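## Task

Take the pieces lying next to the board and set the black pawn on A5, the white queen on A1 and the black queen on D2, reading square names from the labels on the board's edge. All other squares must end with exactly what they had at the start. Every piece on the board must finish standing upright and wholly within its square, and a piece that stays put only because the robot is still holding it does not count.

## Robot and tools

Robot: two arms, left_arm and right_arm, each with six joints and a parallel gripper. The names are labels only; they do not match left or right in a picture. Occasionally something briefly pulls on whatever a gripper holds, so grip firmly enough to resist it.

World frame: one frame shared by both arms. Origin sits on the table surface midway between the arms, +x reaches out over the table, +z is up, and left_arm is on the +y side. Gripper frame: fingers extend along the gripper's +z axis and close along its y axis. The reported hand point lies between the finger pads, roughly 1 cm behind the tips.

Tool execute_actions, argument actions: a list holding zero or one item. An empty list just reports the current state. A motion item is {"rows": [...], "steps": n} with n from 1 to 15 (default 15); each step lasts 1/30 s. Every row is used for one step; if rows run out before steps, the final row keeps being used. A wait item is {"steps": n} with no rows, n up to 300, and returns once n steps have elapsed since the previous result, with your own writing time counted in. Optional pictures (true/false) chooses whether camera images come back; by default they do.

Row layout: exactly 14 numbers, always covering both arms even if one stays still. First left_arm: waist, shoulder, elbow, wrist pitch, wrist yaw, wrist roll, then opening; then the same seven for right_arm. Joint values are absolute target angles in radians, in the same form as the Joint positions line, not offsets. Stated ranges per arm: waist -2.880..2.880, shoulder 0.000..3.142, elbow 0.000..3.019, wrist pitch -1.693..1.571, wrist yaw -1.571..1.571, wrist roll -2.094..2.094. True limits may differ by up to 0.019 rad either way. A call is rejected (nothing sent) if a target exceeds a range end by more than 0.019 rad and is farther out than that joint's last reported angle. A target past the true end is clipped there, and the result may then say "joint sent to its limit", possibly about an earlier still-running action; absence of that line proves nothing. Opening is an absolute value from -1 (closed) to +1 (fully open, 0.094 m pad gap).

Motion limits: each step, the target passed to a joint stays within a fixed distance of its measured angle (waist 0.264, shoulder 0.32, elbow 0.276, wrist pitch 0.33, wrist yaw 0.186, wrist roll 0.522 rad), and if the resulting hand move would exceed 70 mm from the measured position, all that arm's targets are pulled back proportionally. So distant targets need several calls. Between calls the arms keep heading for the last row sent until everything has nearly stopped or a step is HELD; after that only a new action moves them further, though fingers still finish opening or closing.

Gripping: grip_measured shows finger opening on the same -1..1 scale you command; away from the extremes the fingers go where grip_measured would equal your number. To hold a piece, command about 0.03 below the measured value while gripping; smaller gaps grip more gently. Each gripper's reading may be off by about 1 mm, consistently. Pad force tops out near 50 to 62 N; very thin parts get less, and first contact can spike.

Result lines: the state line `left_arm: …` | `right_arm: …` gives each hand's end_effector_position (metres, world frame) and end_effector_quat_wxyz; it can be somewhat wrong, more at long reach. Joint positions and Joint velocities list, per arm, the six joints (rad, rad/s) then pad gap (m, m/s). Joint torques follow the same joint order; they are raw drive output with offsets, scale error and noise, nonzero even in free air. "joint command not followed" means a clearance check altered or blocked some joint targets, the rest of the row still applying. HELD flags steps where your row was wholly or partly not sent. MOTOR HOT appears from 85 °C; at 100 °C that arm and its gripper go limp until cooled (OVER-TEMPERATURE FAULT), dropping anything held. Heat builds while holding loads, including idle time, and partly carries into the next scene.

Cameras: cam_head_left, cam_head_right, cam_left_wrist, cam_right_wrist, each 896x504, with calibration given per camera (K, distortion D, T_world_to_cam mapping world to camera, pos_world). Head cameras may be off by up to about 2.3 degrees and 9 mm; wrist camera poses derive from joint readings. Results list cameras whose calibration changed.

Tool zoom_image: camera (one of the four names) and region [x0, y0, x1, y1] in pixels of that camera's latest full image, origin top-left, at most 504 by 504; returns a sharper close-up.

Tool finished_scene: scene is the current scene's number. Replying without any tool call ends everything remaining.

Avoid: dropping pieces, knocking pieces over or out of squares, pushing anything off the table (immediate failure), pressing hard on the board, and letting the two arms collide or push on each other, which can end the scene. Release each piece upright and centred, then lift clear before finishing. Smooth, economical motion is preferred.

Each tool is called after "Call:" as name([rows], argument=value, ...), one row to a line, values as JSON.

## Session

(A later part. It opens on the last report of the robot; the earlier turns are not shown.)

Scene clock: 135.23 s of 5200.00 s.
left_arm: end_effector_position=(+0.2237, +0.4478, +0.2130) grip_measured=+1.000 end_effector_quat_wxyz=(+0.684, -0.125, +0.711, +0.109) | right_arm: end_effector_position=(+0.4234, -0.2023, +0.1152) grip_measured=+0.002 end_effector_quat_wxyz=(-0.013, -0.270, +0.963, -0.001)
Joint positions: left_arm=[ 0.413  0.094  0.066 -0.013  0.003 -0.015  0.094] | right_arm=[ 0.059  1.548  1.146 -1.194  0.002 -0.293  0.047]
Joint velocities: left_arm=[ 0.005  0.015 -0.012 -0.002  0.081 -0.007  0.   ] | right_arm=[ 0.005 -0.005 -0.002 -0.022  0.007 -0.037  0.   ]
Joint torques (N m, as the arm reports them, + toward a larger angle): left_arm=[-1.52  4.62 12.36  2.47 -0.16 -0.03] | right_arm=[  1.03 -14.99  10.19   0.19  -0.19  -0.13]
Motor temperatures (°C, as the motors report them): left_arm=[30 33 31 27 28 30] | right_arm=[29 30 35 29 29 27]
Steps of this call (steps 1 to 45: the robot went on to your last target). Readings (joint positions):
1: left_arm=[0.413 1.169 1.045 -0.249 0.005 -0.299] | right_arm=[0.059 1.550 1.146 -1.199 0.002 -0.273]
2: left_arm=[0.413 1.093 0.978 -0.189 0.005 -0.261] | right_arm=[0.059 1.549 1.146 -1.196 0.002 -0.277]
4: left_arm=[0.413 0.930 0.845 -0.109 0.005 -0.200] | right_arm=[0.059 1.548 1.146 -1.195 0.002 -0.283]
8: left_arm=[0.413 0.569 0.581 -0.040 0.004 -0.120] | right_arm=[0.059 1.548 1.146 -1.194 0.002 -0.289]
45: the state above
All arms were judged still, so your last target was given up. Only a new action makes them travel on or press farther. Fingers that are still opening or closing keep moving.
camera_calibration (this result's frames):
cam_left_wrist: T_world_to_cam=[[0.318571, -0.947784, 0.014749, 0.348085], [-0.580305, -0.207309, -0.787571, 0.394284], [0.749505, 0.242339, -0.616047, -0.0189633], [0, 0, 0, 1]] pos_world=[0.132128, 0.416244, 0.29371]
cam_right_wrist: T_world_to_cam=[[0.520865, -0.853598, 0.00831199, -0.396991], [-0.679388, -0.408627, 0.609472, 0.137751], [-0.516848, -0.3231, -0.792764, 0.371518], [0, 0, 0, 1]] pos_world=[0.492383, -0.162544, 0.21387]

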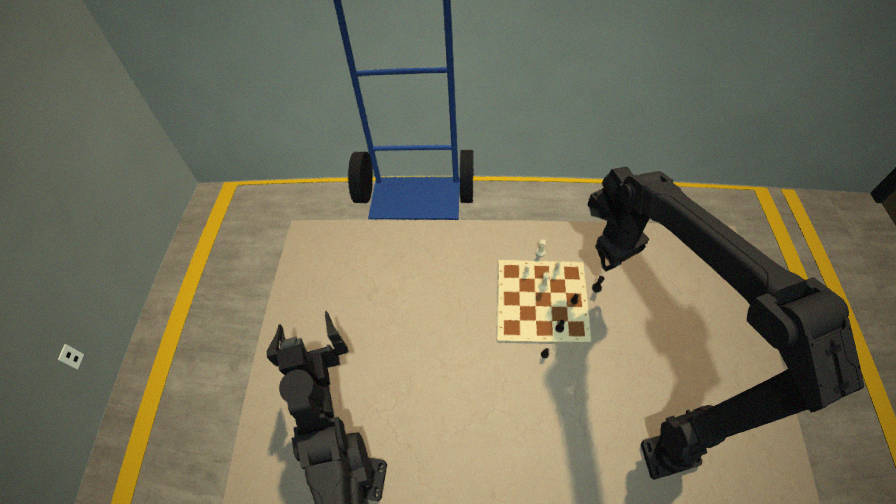

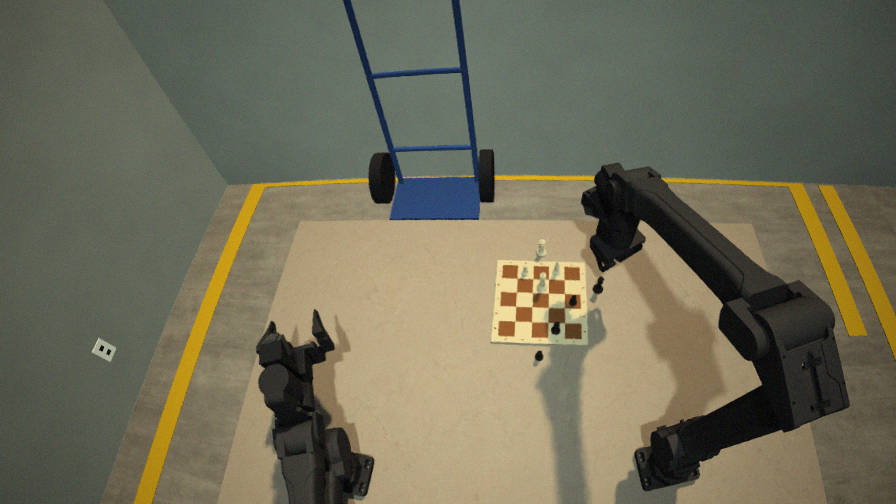

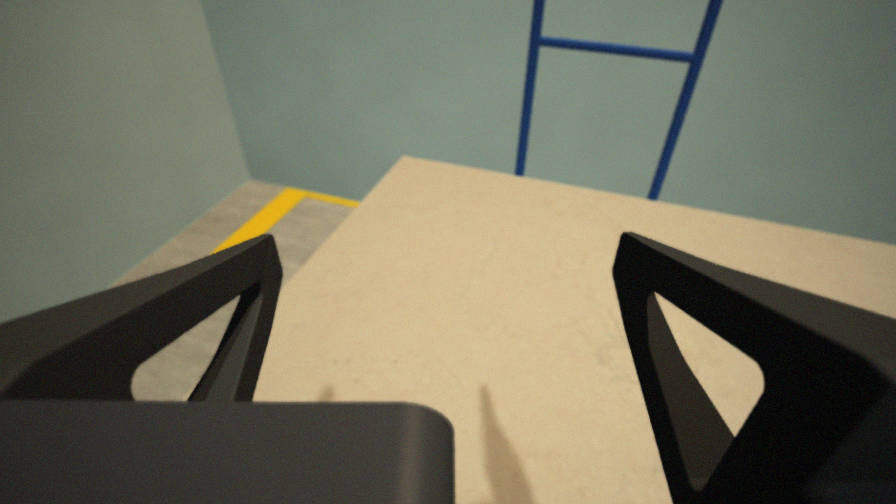

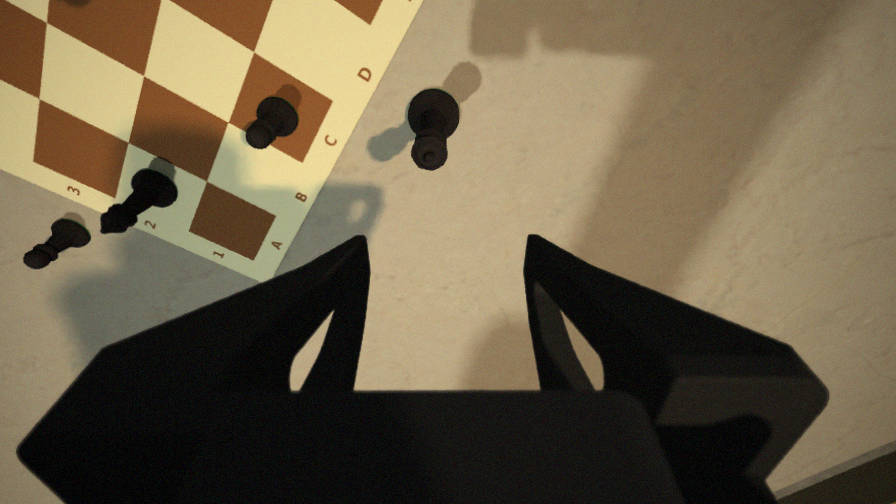

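Call:
execute_actions([
  {"rows":[[0.4,0.05,0.05,0,0,0,1,0.063,1.54,1.16,-1.17,0,-0.3,0],[0.4,0,0,0,0,0,1,0.067,1.548,1.15,-1.15,0,-0.3,0],[0.4,0,0,0,0,0,1,0.071,1.555,1.14,-1.13,0,-0.3,0],[0.4,0,0,0,0,0,1,0.075,1.56,1.13,-1.11,0,-0.3,0],[0.4,0,0,0,0,0,1,0.079,1.565,1.12,-1.09,0,-0.3,0],[0.4,0,0,0,0,0,1,0.082,1.57,1.11,-1.075,0,-0.3,0],[0.4,0,0,0,0,0,1,0.082,1.572,1.104,-1.066,0,-0.3,0]],"steps":15},
], pictures=false)

Call:
execute_actions([
  {"steps":12},
])

Scene clock: 155.70 s of 5200.00 s.
left_arm: end_effector_position=(+0.2231, +0.4476, +0.2126) grip_measured=+1.000 end_effector_quat_wxyz=(+0.685, -0.125, +0.709, +0.110) | right_arm: end_effector_position=(+0.4282, -0.1926, +0.0886) grip_measured=+0.002 end_effector_quat_wxyz=(+0.008, -0.279, +0.960, -0.001)
Joint positions: left_arm=[ 0.413  0.087  0.063 -0.013  0.003 -0.015  0.094] | right_arm=[ 0.078  1.571  1.095 -1.079  0.002 -0.293  0.047]
Joint velocities: left_arm=[-0.005 -0.005 -0.002 -0.012 -0.081  0.022  0.   ] | right_arm=[-0.015 -0.005 -0.012  0.032  0.007 -0.022  0.   ]
Joint torques (N m, as the arm reports them, + toward a larger angle): left_arm=[-0.82  4.38  9.72  1.83 -0.01 -0.18] | right_arm=[  1.62 -12.74   9.07   0.26  -0.19  -0.11]
Motor temperatures (°C, as the motors report them): left_arm=[30 32 33 28 28 30] | right_arm=[29 30 35 29 29 27]
A step of this action was HELD (marked below), so the robot has no last target. An arm can still carry out its HELD step.
Steps of this call (steps 1 to 90: nothing new was sent; then 16.97 s passed at rest; steps 91 to 105: all 15 steps of this action). Readings (joint positions):
91: left_arm=[0.413 0.091 0.065 -0.013 0.003 -0.015] | right_arm=[0.059 1.548 1.146 -1.192 0.002 -0.293]
92: left_arm=[0.413 0.087 0.063 -0.013 0.003 -0.015] | right_arm=[0.059 1.548 1.145 -1.184 0.002 -0.293] HELD
93: left_arm=[0.413 0.087 0.063 -0.013 0.003 -0.015] | right_arm=[0.059 1.548 1.143 -1.171 0.002 -0.293] HELD
94: left_arm=[0.413 0.087 0.063 -0.013 0.003 -0.015] | right_arm=[0.060 1.548 1.140 -1.154 0.002 -0.293] HELD
95: left_arm=[0.413 0.087 0.063 -0.013 0.003 -0.015] | right_arm=[0.062 1.548 1.135 -1.135 0.002 -0.293] HELD
96: left_arm=[0.413 0.087 0.063 -0.013 0.003 -0.015] | right_arm=[0.064 1.549 1.127 -1.117 0.002 -0.293] HELD
97: left_arm=[0.413 0.087 0.063 -0.013 0.003 -0.015] | right_arm=[0.067 1.550 1.119 -1.101 0.002 -0.293] HELD
98: left_arm=[0.413 0.087 0.063 -0.013 0.003 -0.015] | right_arm=[0.070 1.552 1.112 -1.091 0.002 -0.293] HELD
99: left_arm=[0.413 0.087 0.063 -0.013 0.003 -0.015] | right_arm=[0.073 1.555 1.106 -1.085 0.002 -0.293] HELD
100: left_arm=[0.413 0.087 0.063 -0.013 0.003 -0.015] | right_arm=[0.075 1.559 1.101 -1.083 0.002 -0.293] HELD
101: left_arm=[0.413 0.087 0.063 -0.013 0.003 -0.015] | right_arm=[0.077 1.563 1.098 -1.081 0.002 -0.293] HELD
102: left_arm=[0.413 0.087 0.063 -0.013 0.003 -0.015] | right_arm=[0.077 1.566 1.097 -1.081 0.002 -0.293] HELD
103: left_arm=[0.413 0.087 0.063 -0.013 0.003 -0.015] | right_arm=[0.078 1.569 1.095 -1.080 0.002 -0.293] HELD
104: left_arm=[0.413 0.087 0.063 -0.013 0.003 -0.015] | right_arm=[0.078 1.570 1.095 -1.080 0.002 -0.293] HELD
105: the state above HELD
joint command not followed: on one or more control steps a check withheld the commanded joint targets of the left arm, and it was not sent them on those steps. On the call's last step the targets were still withheld.
cause: the commanded joint targets would bring two parts of the arm too close to each other (its shoulder (the part past joint 1) and its forearm (the part past joint 3), with joints 2 (shoulder) and 3 (elbow) between them); next, command targets that bring no two parts of the arm closer together.

Scene clock: 156.10 s of 5200.00 s.
left_arm: end_effector_position=(+0.2231, +0.4476, +0.2126) grip_measured=+1.000 end_effector_quat_wxyz=(+0.685, -0.125, +0.709, +0.110) | right_arm: end_effector_position=(+0.4285, -0.1926, +0.0887) grip_measured=+0.002 end_effector_quat_wxyz=(+0.009, -0.279, +0.960, -0.001)
Joint positions: left_arm=[ 0.413  0.087  0.063 -0.013  0.003 -0.015  0.094] | right_arm=[ 0.078  1.571  1.095 -1.078  0.002 -0.293  0.047]
Joint velocities: left_arm=[-0.005  0.005 -0.002 -0.002 -0.037  0.007  0.   ] | right_arm=[-0.005 -0.005 -0.022  0.007 -0.11  -0.022  0.   ]
Joint torques (N m, as the arm reports them, + toward a larger angle): left_arm=[-0.56  4.   10.04  1.94  0.02 -0.23] | right_arm=[  1.58 -13.2    8.93   0.3   -0.27  -0.12]
Motor temperatures (°C, as the motors report them): left_arm=[30 32 33 28 28 30] | right_arm=[29 30 35 29 29 27]
Steps of this call (steps 1 to 12: nothing new was sent). Readings (joint positions):
1: left_arm=[0.413 0.087 0.063 -0.013 0.003 -0.015] | right_arm=[0.078 1.571 1.095 -1.079 0.002 -0.293]
2: left_arm=[0.413 0.087 0.063 -0.013 0.003 -0.015] | right_arm=[0.078 1.571 1.095 -1.078 0.002 -0.293]
4: left_arm=[0.413 0.087 0.063 -0.013 0.003 -0.015] | right_arm=[0.078 1.571 1.095 -1.078 0.002 -0.293]
8: left_arm=[0.413 0.087 0.063 -0.013 0.003 -0.015] | right_arm=[0.078 1.571 1.095 -1.078 0.002 -0.293]
12: the state above
camera_calibration (this result's frames):
cam_left_wrist: T_world_to_cam=[[0.318512, -0.947811, 0.01433, 0.348198], [-0.57785, -0.206126, -0.789685, 0.392956], [0.751425, 0.243243, -0.613345, -0.0201146], [0, 0, 0, 1]] pos_world=[0.131279, 0.415917, 0.292985]
cam_right_wrist: T_world_to_cam=[[0.536109, -0.843886, 0.0210507, -0.396945], [-0.696675, -0.42823, 0.575554, 0.167975], [-0.476688, -0.323225, -0.817493, 0.341215], [0, 0, 0, 1]] pos_world=[0.492483, -0.152755, 0.190618]

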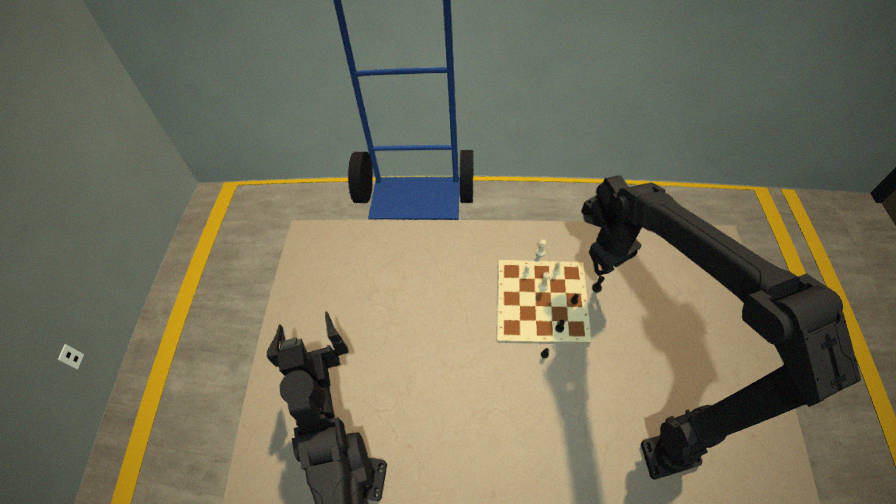

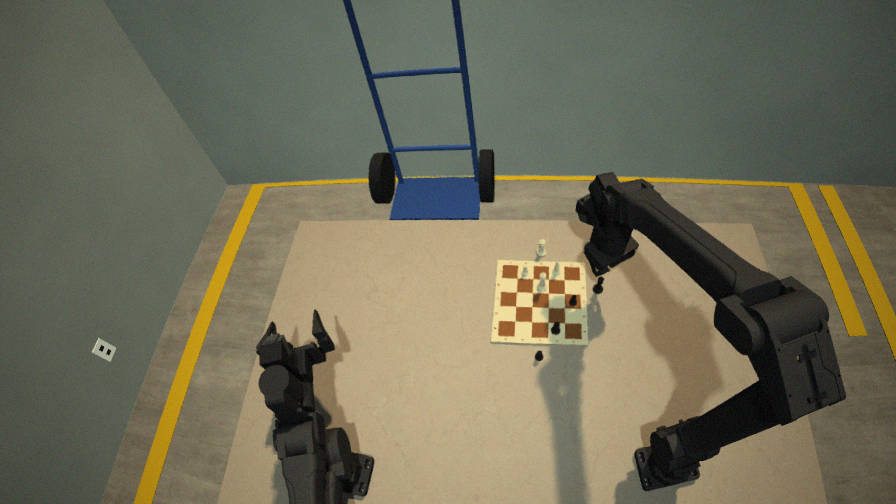

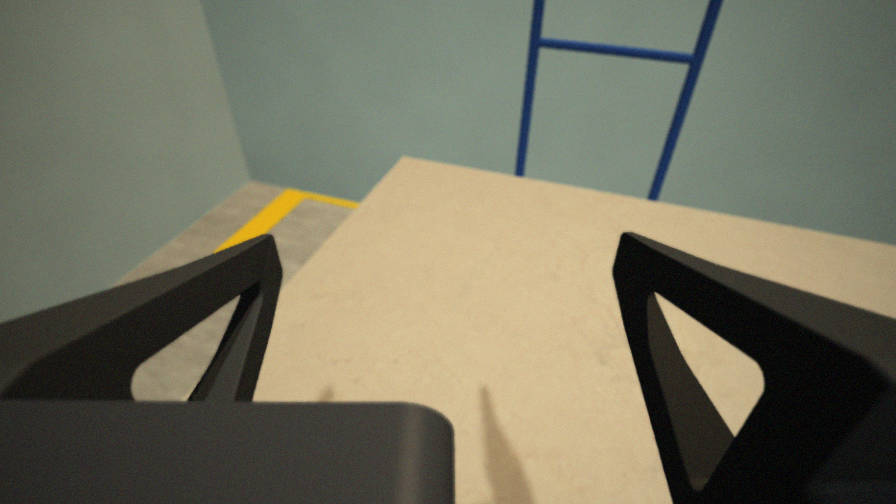

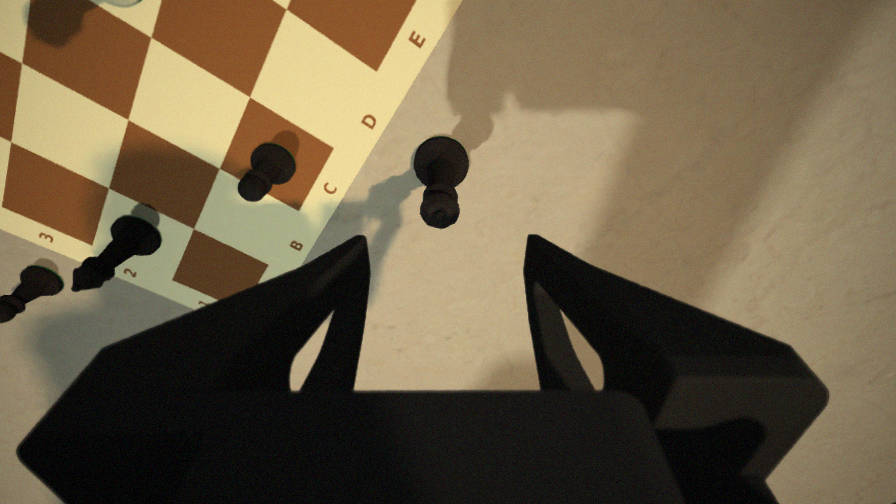

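Call:
execute_actions([
  {"rows":[[0.4,0.1,0.1,0,0,0,1,0.083,1.578,1.095,-1.06,0,-0.3,0],[0.4,0.1,0.1,0,0,0,1,0.083,1.584,1.088,-1.05,0,-0.3,0],[0.4,0.1,0.1,0,0,0,1,0.083,1.591,1.081,-1.038,0,-0.3,0],[0.4,0.1,0.1,0,0,0,1,0.083,1.598,1.074,-1.026,0,-0.3,0],[0.4,0.1,0.1,0,0,0,1,0.083,1.605,1.067,-1.014,0,-0.3,0],[0.4,0.1,0.1,0,0,0,1,0.083,1.612,1.061,-1.002,0,-0.3,0],[0.4,0.1,0.1,0,0,0,1,0.083,1.619,1.055,-0.99,0,-0.3,0],[0.4,0.1,0.1,0,0,0,1,0.083,1.625,1.05,-0.978,0,-0.3,0],[0.4,0.1,0.1,0,0,0,1,0.083,1.631,1.045,-0.966,0,-0.3,0],[0.4,0.1,0.1,0,0,0,1,0.083,1.636,1.041,-0.956,0,-0.3,0],[0.4,0.1,0.1,0,0,0,1,0.083,1.64,1.038,-0.949,0,-0.3,0],[0.4,0.1,0.1,0,0,0,1,0.083,1.643,1.035,-0.943,0,-0.3,0]],"steps":15},
], pictures=false)

Call:
execute_actions([
  {"steps":12},
])

Scene clock: 174.17 s of 5200.00 s.
left_arm: end_effector_position=(+0.2231, +0.4476, +0.2126) grip_measured=+1.000 end_effector_quat_wxyz=(+0.685, -0.125, +0.709, +0.110) | right_arm: end_effector_position=(+0.4224, -0.1943, +0.0353) grip_measured=+0.002 end_effector_quat_wxyz=(-0.004, -0.279, +0.960, -0.001)
Joint positions: left_arm=[ 0.413  0.087  0.063 -0.013  0.003 -0.015  0.094] | right_arm=[ 0.078  1.646  1.027 -0.958  0.002 -0.293  0.047]
Joint velocities: left_arm=[ 0.005 -0.005 -0.002  0.007 -0.066 -0.022  0.   ] | right_arm=[ 0.005  0.103 -0.042  0.051  0.051  0.007 -0.   ]
Joint torques (N m, as the arm reports them, + toward a larger angle): left_arm=[-1.29  4.94 12.56  2.41 -0.09 -0.06] | right_arm=[  1.47 -14.65   8.42   0.49  -0.23  -0.11]
Motor temperatures (°C, as the motors report them): left_arm=[30 32 32 28 28 30] | right_arm=[29 30 34 29 29 27]
Steps of this call (steps 1 to 90: nothing new was sent; then 14.57 s passed at rest; steps 91 to 105: all 15 steps of this action). Readings (joint positions):
91: left_arm=[0.413 0.087 0.063 -0.013 0.003 -0.015] | right_arm=[0.078 1.571 1.095 -1.076 0.002 -0.293]
92: left_arm=[0.413 0.087 0.063 -0.013 0.003 -0.015] | right_arm=[0.078 1.571 1.093 -1.072 0.002 -0.293]
94: left_arm=[0.413 0.087 0.063 -0.013 0.003 -0.015] | right_arm=[0.078 1.572 1.085 -1.055 0.002 -0.293]
98: left_arm=[0.413 0.087 0.063 -0.013 0.003 -0.015] | right_arm=[0.078 1.592 1.061 -1.011 0.002 -0.293]
105: the state above

Scene clock: 174.57 s of 5200.00 s.
left_arm: end_effector_position=(+0.2231, +0.4476, +0.2126) grip_measured=+1.000 end_effector_quat_wxyz=(+0.685, -0.125, +0.709, +0.110) | right_arm: end_effector_position=(+0.4223, -0.1943, +0.0336) grip_measured=+0.002 end_effector_quat_wxyz=(-0.004, -0.279, +0.960, -0.001)
Joint positions: left_arm=[ 0.413  0.087  0.063 -0.013  0.003 -0.015  0.094] | right_arm=[ 0.078  1.649  1.025 -0.954  0.002 -0.293  0.047]
Joint velocities: left_arm=[-0.005 -0.015  0.017 -0.017  0.007  0.051  0.   ] | right_arm=[-0.005 -0.005  0.007 -0.027 -0.051 -0.007  0.001]
Joint torques (N m, as the arm reports them, + toward a larger angle): left_arm=[-1.55  5.36 12.72  2.48 -0.1  -0.06] | right_arm=[  2.04 -13.99   8.4    0.2   -0.24  -0.09]
Motor temperatures (°C, as the motors report them): left_arm=[30 32 32 28 28 30] | right_arm=[29 30 34 29 29 27]
Steps of this call (steps 1 to 12: the robot went on to your last target). Readings (joint positions):
1: left_arm=[0.413 0.087 0.063 -0.013 0.003 -0.015] | right_arm=[0.078 1.649 1.025 -0.957 0.002 -0.293]
2: left_arm=[0.413 0.087 0.063 -0.013 0.003 -0.015] | right_arm=[0.078 1.649 1.025 -0.957 0.002 -0.293]
4: left_arm=[0.413 0.087 0.063 -0.013 0.003 -0.015] | right_arm=[0.078 1.649 1.025 -0.955 0.002 -0.293]
8: left_arm=[0.413 0.087 0.063 -0.013 0.003 -0.015] | right_arm=[0.078 1.649 1.025 -0.954 0.002 -0.293]
12: the state above
camera_calibration (this result's frames):
cam_left_wrist: T_world_to_cam=[[0.318512, -0.947811, 0.01433, 0.348198], [-0.57785, -0.206126, -0.789685, 0.392956], [0.751425, 0.243243, -0.613345, -0.0201146], [0, 0, 0, 1]] pos_world=[0.131279, 0.415917, 0.292985]
cam_right_wrist: T_world_to_cam=[[0.536531, -0.843769, 0.0137432, -0.393836], [-0.682477, -0.424276, 0.59516, 0.18874], [-0.496346, -0.328701, -0.80349, 0.299471], [0, 0, 0, 1]] pos_world=[0.488757, -0.153793, 0.133705]

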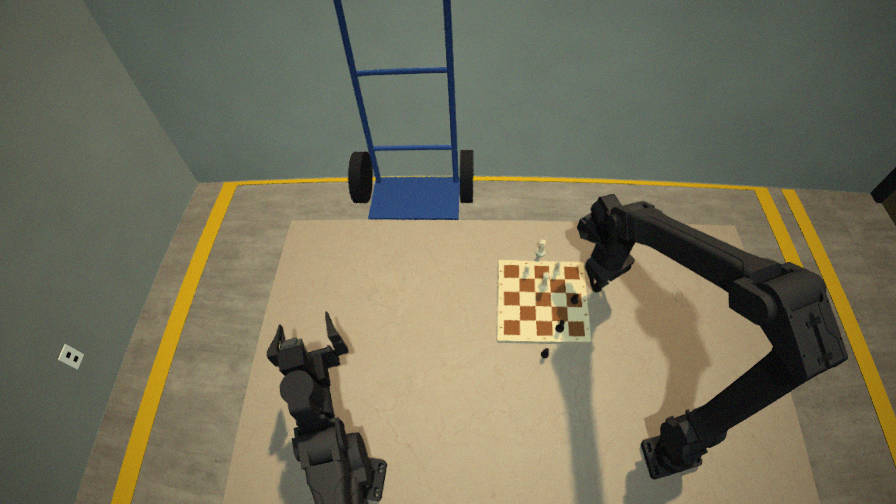

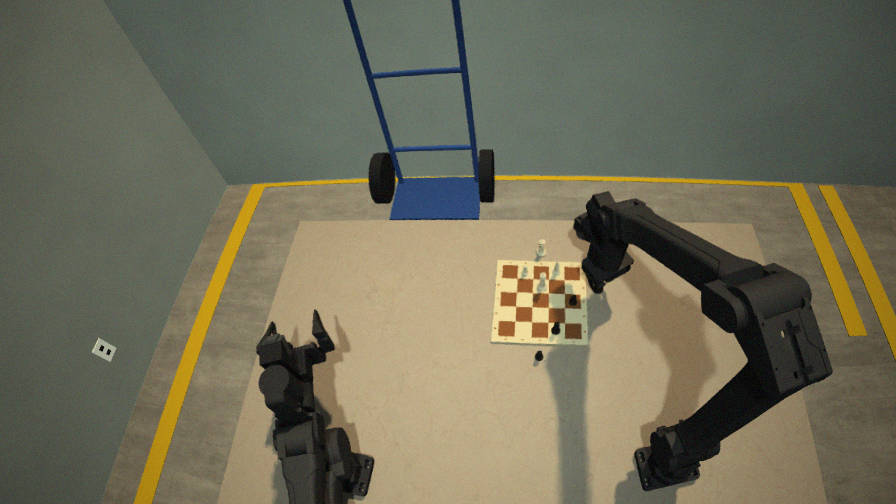

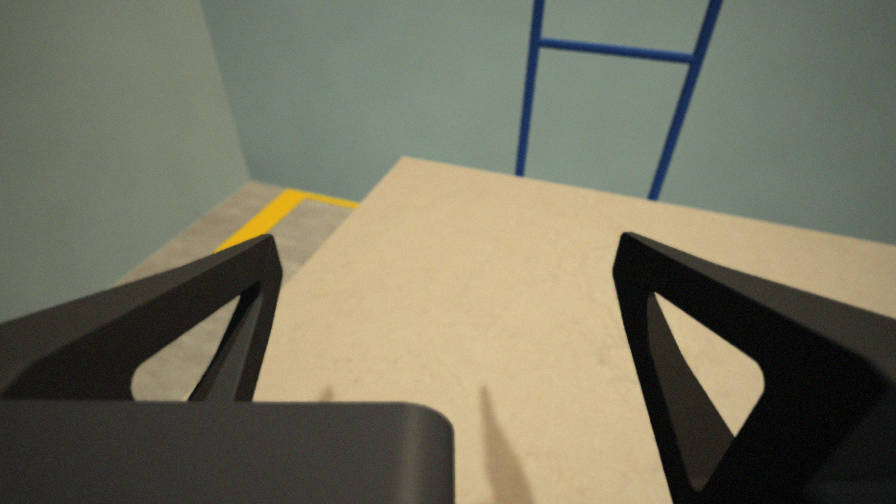

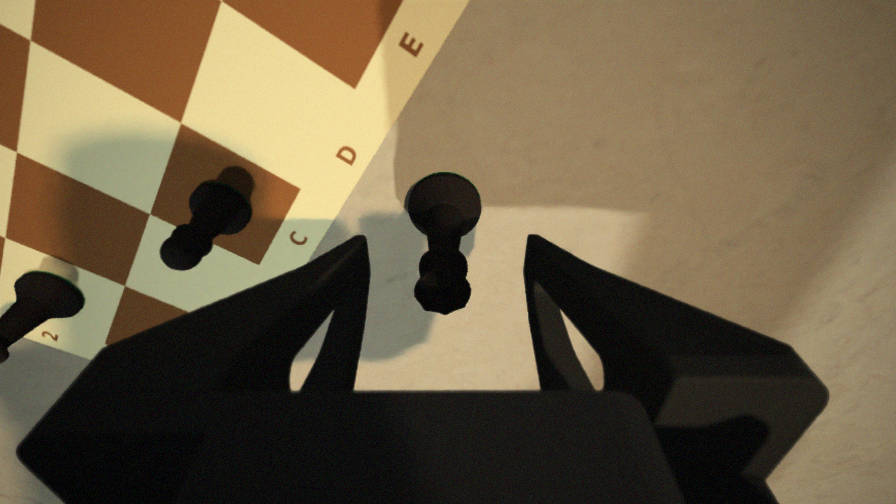

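Call:
execute_actions([
  {"rows":[[0.41,0.09,0.07,0,0,0,1,0.083,1.643,1.035,-0.943,0,-0.3,-0.15],[0.41,0.09,0.07,0,0,0,1,0.083,1.643,1.035,-0.943,0,-0.3,-0.3],[0.41,0.09,0.07,0,0,0,1,0.083,1.643,1.035,-0.943,0,-0.3,-0.45],[0.41,0.09,0.07,0,0,0,1,0.083,1.643,1.035,-0.943,0,-0.3,-0.55],[0.41,0.09,0.07,0,0,0,1,0.083,1.643,1.035,-0.943,0,-0.3,-0.6],[0.41,0.09,0.07,0,0,0,1,0.083,1.643,1.035,-0.943,0,-0.3,-0.63],[0.41,0.09,0.07,0,0,0,1,0.083,1.643,1.035,-0.943,0,-0.3,-0.63],[0.41,0.09,0.07,0,0,0,1,0.083,1.643,1.035,-0.943,0,-0.3,-0.65],[0.41,0.09,0.07,0,0,0,1,0.083,1.643,1.035,-0.943,0,-0.3,-0.67],[0.41,0.09,0.07,0,0,0,1,0.083,1.643,1.035,-0.943,0,-0.3,-0.69],[0.41,0.09,0.07,0,0,0,1,0.083,1.643,1.035,-0.943,0,-0.3,-0.71],[0.41,0.09,0.07,0,0,0,1,0.083,1.643,1.035,-0.943,0,-0.3,-0.73]],"steps":15},
])

Scene clock: 191.33 s of 5200.00 s.
left_arm: end_effector_position=(+0.2231, +0.4476, +0.2126) grip_measured=+1.000 end_effector_quat_wxyz=(+0.685, -0.125, +0.709, +0.110) | right_arm: end_effector_position=(+0.4223, -0.1943, +0.0336) grip_measured=-0.726 end_effector_quat_wxyz=(-0.004, -0.279, +0.960, -0.001)
Joint positions: left_arm=[ 0.413  0.087  0.063 -0.013  0.003 -0.015  0.094] | right_arm=[ 0.078  1.649  1.025 -0.954  0.002 -0.293  0.013]
Joint velocities: left_arm=[-0.015 -0.015 -0.007 -0.007 -0.037  0.007  0.   ] | right_arm=[ 0.005 -0.015  0.012 -0.007 -0.066  0.037 -0.001]
Joint torques (N m, as the arm reports them, + toward a larger angle): left_arm=[-0.8   4.48 10.18  2.47 -0.08 -0.08] | right_arm=[  1.08 -13.71   8.45   0.52  -0.25  -0.07]
Motor temperatures (°C, as the motors report them): left_arm=[30 32 33 28 28 30] | right_arm=[29 30 34 29 29 27]
Steps of this call (steps 1 to 15: the robot went on to your last target; steps 16 to 90: nothing new was sent; then 13.27 s passed at rest; steps 91 to 105: all 15 steps of this action). Readings (joint positions):
91: left_arm=[0.413 0.087 0.063 -0.013 0.003 -0.015] | right_arm=[0.078 1.649 1.025 -0.954 0.002 -0.293]
92: left_arm=[0.413 0.087 0.063 -0.013 0.003 -0.015] | right_arm=[0.078 1.649 1.025 -0.954 0.002 -0.293]
94: left_arm=[0.413 0.087 0.063 -0.013 0.003 -0.015] | right_arm=[0.078 1.649 1.025 -0.954 0.002 -0.293]
98: left_arm=[0.413 0.087 0.063 -0.013 0.003 -0.015] | right_arm=[0.078 1.649 1.025 -0.954 0.002 -0.293]
105: the state above
camera_calibration (this result's frames):
cam_left_wrist: T_world_to_cam=[[0.318512, -0.947811, 0.01433, 0.348198], [-0.57785, -0.206126, -0.789685, 0.392956], [0.751425, 0.243243, -0.613345, -0.0201146], [0, 0, 0, 1]] pos_world=[0.131279, 0.415917, 0.292985]
cam_right_wrist: T_world_to_cam=[[0.536531, -0.843769, 0.0137432, -0.393836], [-0.682477, -0.424276, 0.59516, 0.18874], [-0.496346, -0.328701, -0.80349, 0.299471], [0, 0, 0, 1]] pos_world=[0.488757, -0.153793, 0.133705]

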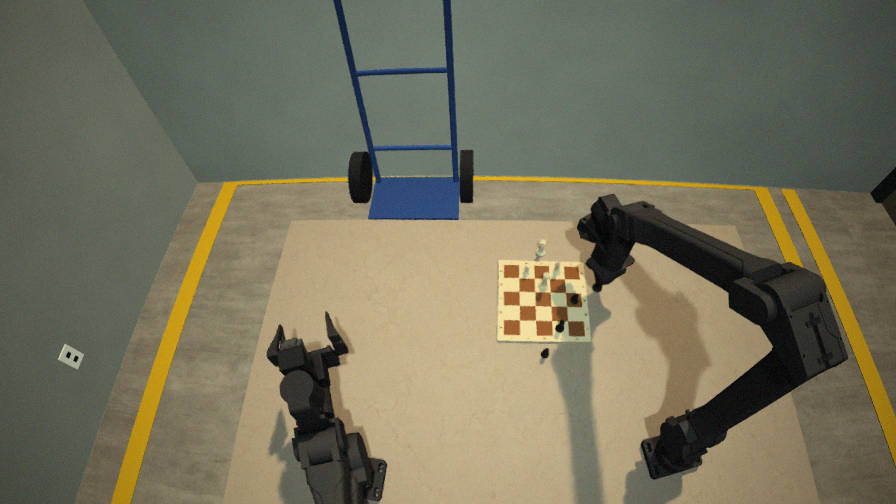

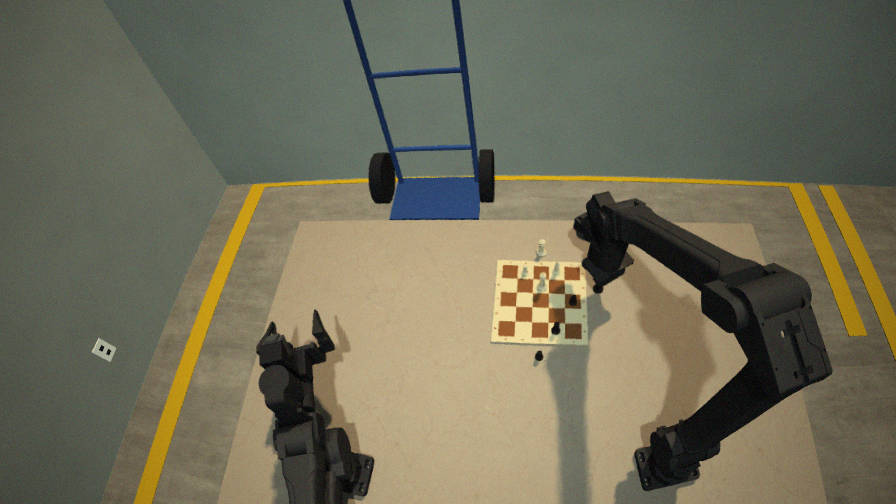

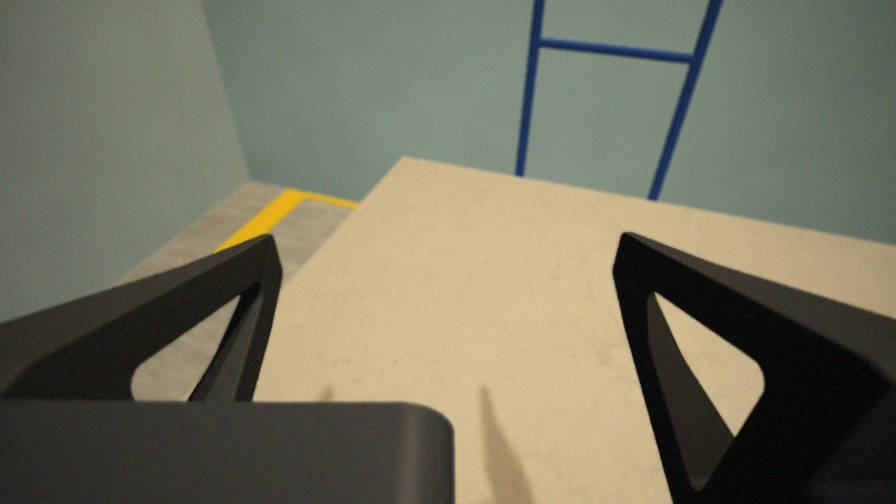

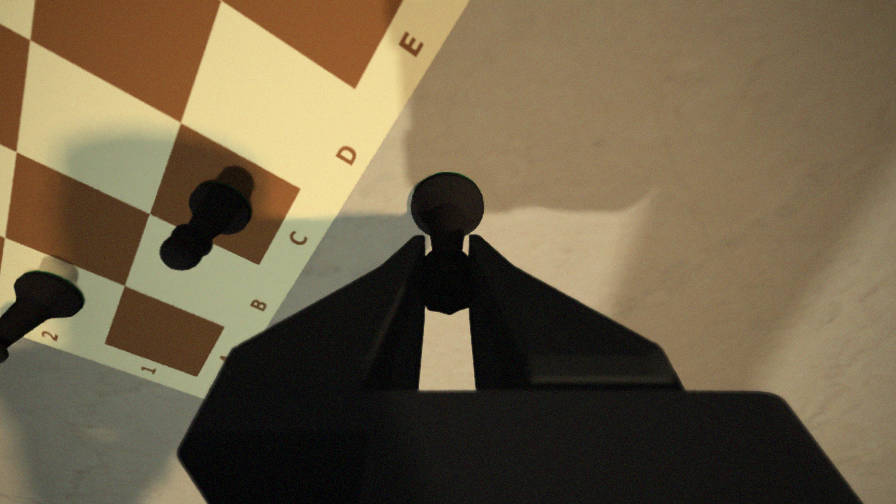

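Call:
execute_actions([
  {"rows":[[0.41,0.09,0.07,0,0,0,1,0.083,1.643,1.035,-0.943,0,-0.3,-0.745],[0.41,0.09,0.07,0,0,0,1,0.083,1.643,1.035,-0.943,0,-0.3,-0.76],[0.41,0.09,0.07,0,0,0,1,0.083,1.643,1.035,-0.943,0,-0.3,-0.77]],"steps":8},
], pictures=false)

Scene clock: 197.07 s of 5200.00 s.
left_arm: end_effector_position=(+0.2231, +0.4476, +0.2126) grip_measured=+1.000 end_effector_quat_wxyz=(+0.685, -0.125, +0.709, +0.110) | right_arm: end_effector_position=(+0.4223, -0.1943, +0.0336) grip_measured=-0.757 end_effector_quat_wxyz=(-0.004, -0.279, +0.960, -0.001)
Joint positions: left_arm=[ 0.413  0.087  0.063 -0.013  0.003 -0.015  0.094] | right_arm=[ 0.078  1.649  1.025 -0.954  0.002 -0.293  0.011]
Joint velocities: left_arm=[-0.024  0.005 -0.022  0.012 -0.022  0.007  0.   ] | right_arm=[ 0.024 -0.015 -0.017 -0.027  0.051  0.007  0.   ]
Joint torques (N m, as the arm reports them, + toward a larger angle): left_arm=[-0.76  4.09 10.21  2.51 -0.13 -0.01] | right_arm=[  1.16 -14.28   8.41   0.21  -0.26  -0.15]
Motor temperatures (°C, as the motors report them): left_arm=[30 32 33 28 28 30] | right_arm=[29 30 34 29 29 27]
Steps of this call (steps 1 to 15: the robot went on to your last target; steps 16 to 90: nothing new was sent; then 2.47 s passed at rest; steps 91 to 98: all 8 steps of this action). Readings (joint positions):
91: left_arm=[0.413 0.087 0.063 -0.013 0.003 -0.015] | right_arm=[0.078 1.649 1.025 -0.954 0.002 -0.293]
92: left_arm=[0.413 0.087 0.063 -0.013 0.003 -0.015] | right_arm=[0.078 1.649 1.025 -0.954 0.002 -0.293]
94: left_arm=[0.413 0.087 0.063 -0.013 0.003 -0.015] | right_arm=[0.078 1.649 1.025 -0.954 0.002 -0.293]
98: the state above

Call:
execute_actions([
  {"rows":[[0.41,0.09,0.07,0,0,0,1,0.083,1.643,1.035,-0.943,0,-0.3,-0.79],[0.41,0.09,0.07,0,0,0,1,0.083,1.64,1.045,-0.95,0,-0.3,-0.8],[0.41,0.09,0.07,0,0,0,1,0.083,1.63,1.055,-0.965,0,-0.3,-0.8],[0.41,0.09,0.07,0,0,0,1,0.083,1.62,1.062,-0.98,0,-0.3,-0.8],[0.41,0.09,0.07,0,0,0,1,0.083,1.61,1.07,-0.997,0,-0.3,-0.8],[0.41,0.09,0.07,0,0,0,1,0.083,1.6,1.078,-1.014,0,-0.3,-0.8],[0.41,0.09,0.07,0,0,0,1,0.083,1.59,1.086,-1.031,0,-0.3,-0.8],[0.41,0.09,0.07,0,0,0,1,0.083,1.58,1.094,-1.048,0,-0.3,-0.8],[0.41,0.09,0.07,0,0,0,1,0.083,1.57,1.102,-1.065,0,-0.3,-0.8],[0.41,0.09,0.07,0,0,0,1,0.083,1.56,1.11,-1.082,0,-0.3,-0.8],[0.41,0.09,0.07,0,0,0,1,0.083,1.55,1.118,-1.1,0,-0.3,-0.8],[0.41,0.09,0.07,0,0,0,1,0.083,1.542,1.125,-1.115,0,-0.3,-0.8],[0.41,0.09,0.07,0,0,0,1,0.083,1.535,1.131,-1.128,0,-0.3,-0.8],[0.41,0.09,0.07,0,0,0,1,0.083,1.53,1.136,-1.139,0,-0.3,-0.8]],"steps":15},
], pictures=false)

Call:
execute_actions([
  {"rows":[[0.41,0.09,0.07,0,0,0,1,0.09,1.535,1.142,-1.14,0,-0.3,-0.8],[0.41,0.09,0.07,0,0,0,1,0.102,1.542,1.15,-1.142,0,-0.3,-0.8],[0.41,0.09,0.07,0,0,0,1,0.118,1.55,1.16,-1.144,0,-0.3,-0.8],[0.41,0.09,0.07,0,0,0,1,0.135,1.56,1.17,-1.146,0,-0.3,-0.8],[0.41,0.09,0.07,0,0,0,1,0.152,1.57,1.18,-1.148,0,-0.3,-0.8],[0.41,0.09,0.07,0,0,0,1,0.17,1.58,1.19,-1.15,0,-0.3,-0.8],[0.41,0.09,0.07,0,0,0,1,0.187,1.59,1.2,-1.152,0,-0.3,-0.8],[0.41,0.09,0.07,0,0,0,1,0.205,1.6,1.21,-1.154,0,-0.3,-0.8],[0.41,0.09,0.07,0,0,0,1,0.222,1.61,1.22,-1.156,0,-0.3,-0.8],[0.41,0.09,0.07,0,0,0,1,0.24,1.62,1.23,-1.158,0,-0.3,-0.8],[0.41,0.09,0.07,0,0,0,1,0.255,1.628,1.24,-1.16,0,-0.3,-0.8],[0.41,0.09,0.07,0,0,0,1,0.268,1.634,1.248,-1.162,0,-0.3,-0.8],[0.41,0.09,0.07,0,0,0,1,0.278,1.639,1.254,-1.162,0,-0.3,-0.8],[0.41,0.09,0.07,0,0,0,1,0.285,1.642,1.258,-1.162,0,-0.3,-0.8],[0.41,0.09,0.07,0,0,0,1,0.289,1.644,1.259,-1.162,0,-0.3,-0.8]],"steps":15},
], pictures=false)

Call:
execute_actions([
  {"steps":15},
])

Scene clock: 229.00 s of 5200.00 s.
left_arm: end_effector_position=(+0.2231, +0.4476, +0.2126) grip_measured=+1.000 end_effector_quat_wxyz=(+0.685, -0.125, +0.709, +0.110) | right_arm: end_effector_position=(+0.4121, -0.1971, +0.0866) grip_measured=-0.773 end_effector_quat_wxyz=(-0.015, -0.279, +0.960, -0.001)
Joint positions: left_arm=[ 0.413  0.087  0.063 -0.013  0.003 -0.015  0.094] | right_arm=[ 0.078  1.56   1.076 -1.117  0.002 -0.293  0.011]
Joint velocities: left_arm=[ 0.005 -0.015  0.007  0.002 -0.066 -0.037  0.   ] | right_arm=[-0.015 -0.347  0.242 -0.222  0.051  0.022 -0.   ]
Joint torques (N m, as the arm reports them, + toward a larger angle): left_arm=[-0.6   3.85 10.25  2.39 -0.09 -0.03] | right_arm=[  1.24 -12.93  11.44  -0.21  -0.23  -0.1 ]
Motor temperatures (°C, as the motors report them): left_arm=[30 32 33 28 28 30] | right_arm=[29 30 34 29 29 27]
Steps of this call (steps 1 to 15: the robot went on to your last target; steps 16 to 90: nothing new was sent; then 28.43 s passed at rest; steps 91 to 105: all 15 steps of this action). Readings (joint positions):
91: left_arm=[0.413 0.087 0.063 -0.013 0.003 -0.015] | right_arm=[0.078 1.649 1.025 -0.954 0.002 -0.293]
92: left_arm=[0.413 0.087 0.063 -0.013 0.003 -0.015] | right_arm=[0.078 1.649 1.025 -0.954 0.002 -0.293]
94: left_arm=[0.413 0.087 0.063 -0.013 0.003 -0.015] | right_arm=[0.078 1.649 1.025 -0.958 0.002 -0.293]
98: left_arm=[0.413 0.087 0.063 -0.013 0.003 -0.015] | right_arm=[0.078 1.635 1.026 -1.009 0.002 -0.293]
105: the state above

Scene clock: 229.50 s of 5200.00 s.
left_arm: end_effector_position=(+0.2231, +0.4476, +0.2126) grip_measured=+1.000 end_effector_quat_wxyz=(+0.685, -0.125, +0.709, +0.110) | right_arm: end_effector_position=(+0.4168, -0.0975, +0.0970) grip_measured=-0.773 end_effector_quat_wxyz=(-0.007, -0.377, +0.926, -0.001)
Joint positions: left_arm=[ 0.413  0.087  0.063 -0.013  0.003 -0.015  0.094] | right_arm=[ 0.286  1.637  1.202 -1.15   0.001 -0.293  0.011]
Joint velocities: left_arm=[-0.005  0.005  0.012 -0.007  0.022 -0.051  0.   ] | right_arm=[ 0.376  0.2    0.09  -0.007 -0.007 -0.037 -0.001]
Joint torques (N m, as the arm reports them, + toward a larger angle): left_arm=[-1.13  4.53 10.26  2.48 -0.11 -0.04] | right_arm=[  0.15 -14.87  12.2   -0.4   -0.2   -0.1 ]
Motor temperatures (°C, as the motors report them): left_arm=[30 32 33 28 28 30] | right_arm=[29 30 34 29 29 27]
Steps of this call (steps 1 to 15: all 15 steps of this action). Readings (joint positions):
1: left_arm=[0.413 0.087 0.063 -0.013 0.003 -0.015] | right_arm=[0.078 1.550 1.084 -1.123 0.002 -0.293]
2: left_arm=[0.413 0.087 0.063 -0.013 0.003 -0.015] | right_arm=[0.079 1.543 1.093 -1.127 0.002 -0.293]
4: left_arm=[0.413 0.087 0.063 -0.013 0.003 -0.015] | right_arm=[0.089 1.540 1.111 -1.133 0.002 -0.293]
8: left_arm=[0.413 0.087 0.063 -0.013 0.003 -0.015] | right_arm=[0.149 1.561 1.146 -1.141 0.002 -0.293]
15: the state above

Scene clock: 230.00 s of 5200.00 s.
left_arm: end_effector_position=(+0.2231, +0.4476, +0.2126) grip_measured=+1.000 end_effector_quat_wxyz=(+0.685, -0.125, +0.709, +0.110) | right_arm: end_effector_position=(+0.4151, -0.0939, +0.0936) grip_measured=-0.773 end_effector_quat_wxyz=(-0.012, -0.381, +0.924, -0.002)
Joint positions: left_arm=[ 0.413  0.087  0.063 -0.013  0.003 -0.015  0.094] | right_arm=[ 0.294  1.648  1.205 -1.153  0.001 -0.294  0.011]
Joint velocities: left_arm=[-0.005 -0.005 -0.002 -0.012  0.051  0.051  0.   ] | right_arm=[-0.005 -0.005  0.002  0.007  0.066  0.051  0.   ]
Joint torques (N m, as the arm reports them, + toward a larger angle): left_arm=[-0.95  4.78 10.18  2.44 -0.05 -0.04] | right_arm=[  0.34 -14.78  12.29  -0.29  -0.12  -0.15]
Motor temperatures (°C, as the motors report them): left_arm=[30 32 33 28 28 30] | right_arm=[29 30 34 29 29 27]
Steps of this call (steps 1 to 15: the robot went on to your last target). Readings (joint positions):
1: left_arm=[0.413 0.087 0.063 -0.013 0.003 -0.015] | right_arm=[0.296 1.643 1.204 -1.150 0.001 -0.293]
2: left_arm=[0.413 0.087 0.063 -0.013 0.003 -0.015] | right_arm=[0.302 1.646 1.204 -1.150 0.001 -0.294]
4: left_arm=[0.413 0.087 0.063 -0.013 0.003 -0.015] | right_arm=[0.305 1.648 1.204 -1.152 0.001 -0.294]
8: left_arm=[0.413 0.087 0.063 -0.013 0.003 -0.015] | right_arm=[0.298 1.648 1.205 -1.153 0.001 -0.294]
15: the state above
camera_calibration (this result's frames):
cam_left_wrist: T_world_to_cam=[[0.318512, -0.947811, 0.01433, 0.348198], [-0.57785, -0.206126, -0.789685, 0.392956], [0.751425, 0.243243, -0.613345, -0.0201146], [0, 0, 0, 1]] pos_world=[0.131279, 0.415917, 0.292985]
cam_right_wrist: T_world_to_cam=[[0.706079, -0.708092, 0.00764256, -0.363158], [-0.565441, -0.557272, 0.60805, 0.128376], [-0.426296, -0.433653, -0.793862, 0.337215], [0, 0, 0, 1]] pos_world=[0.472761, -0.0393744, 0.192419]

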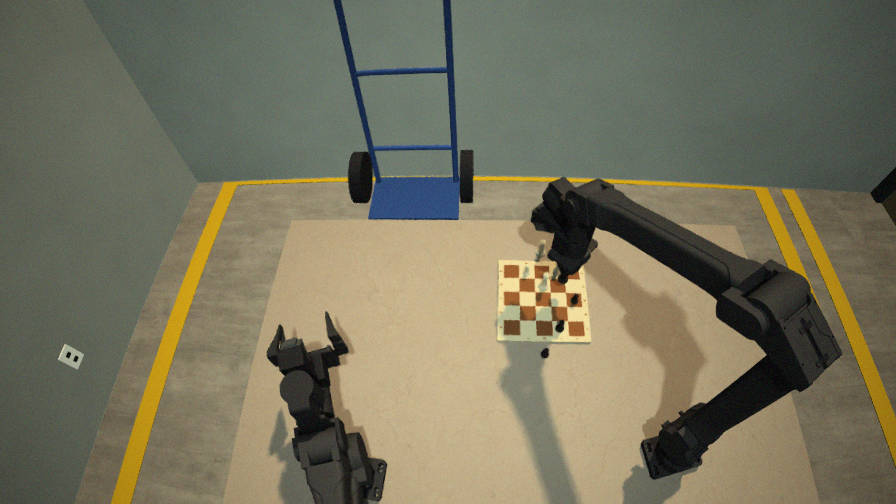

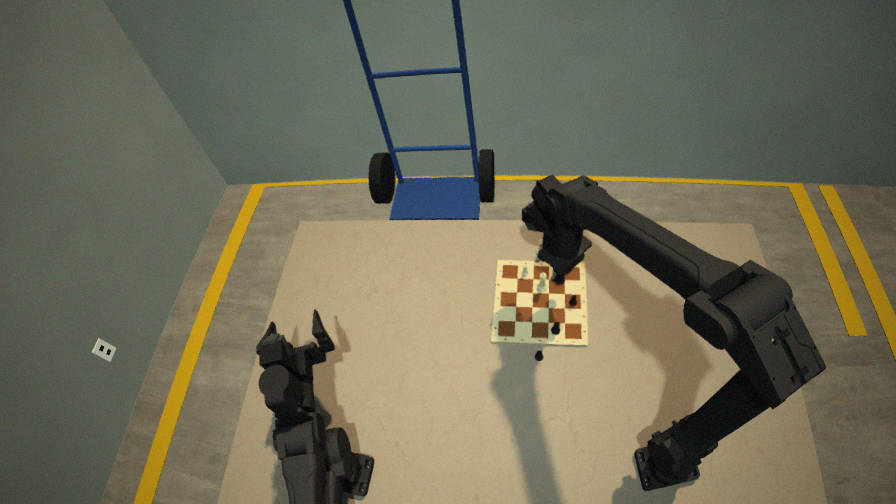

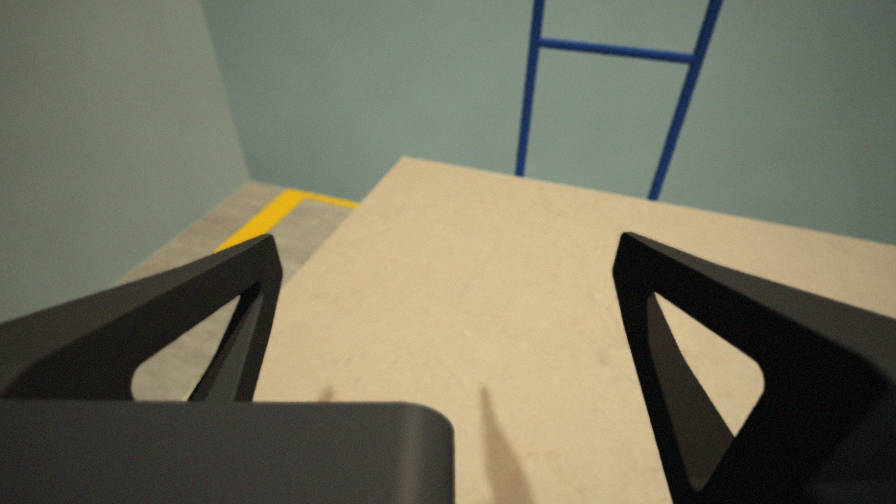

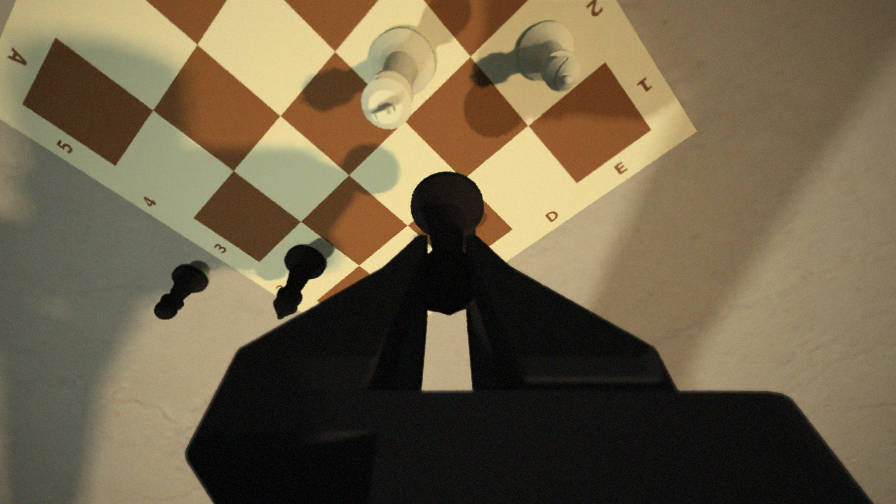

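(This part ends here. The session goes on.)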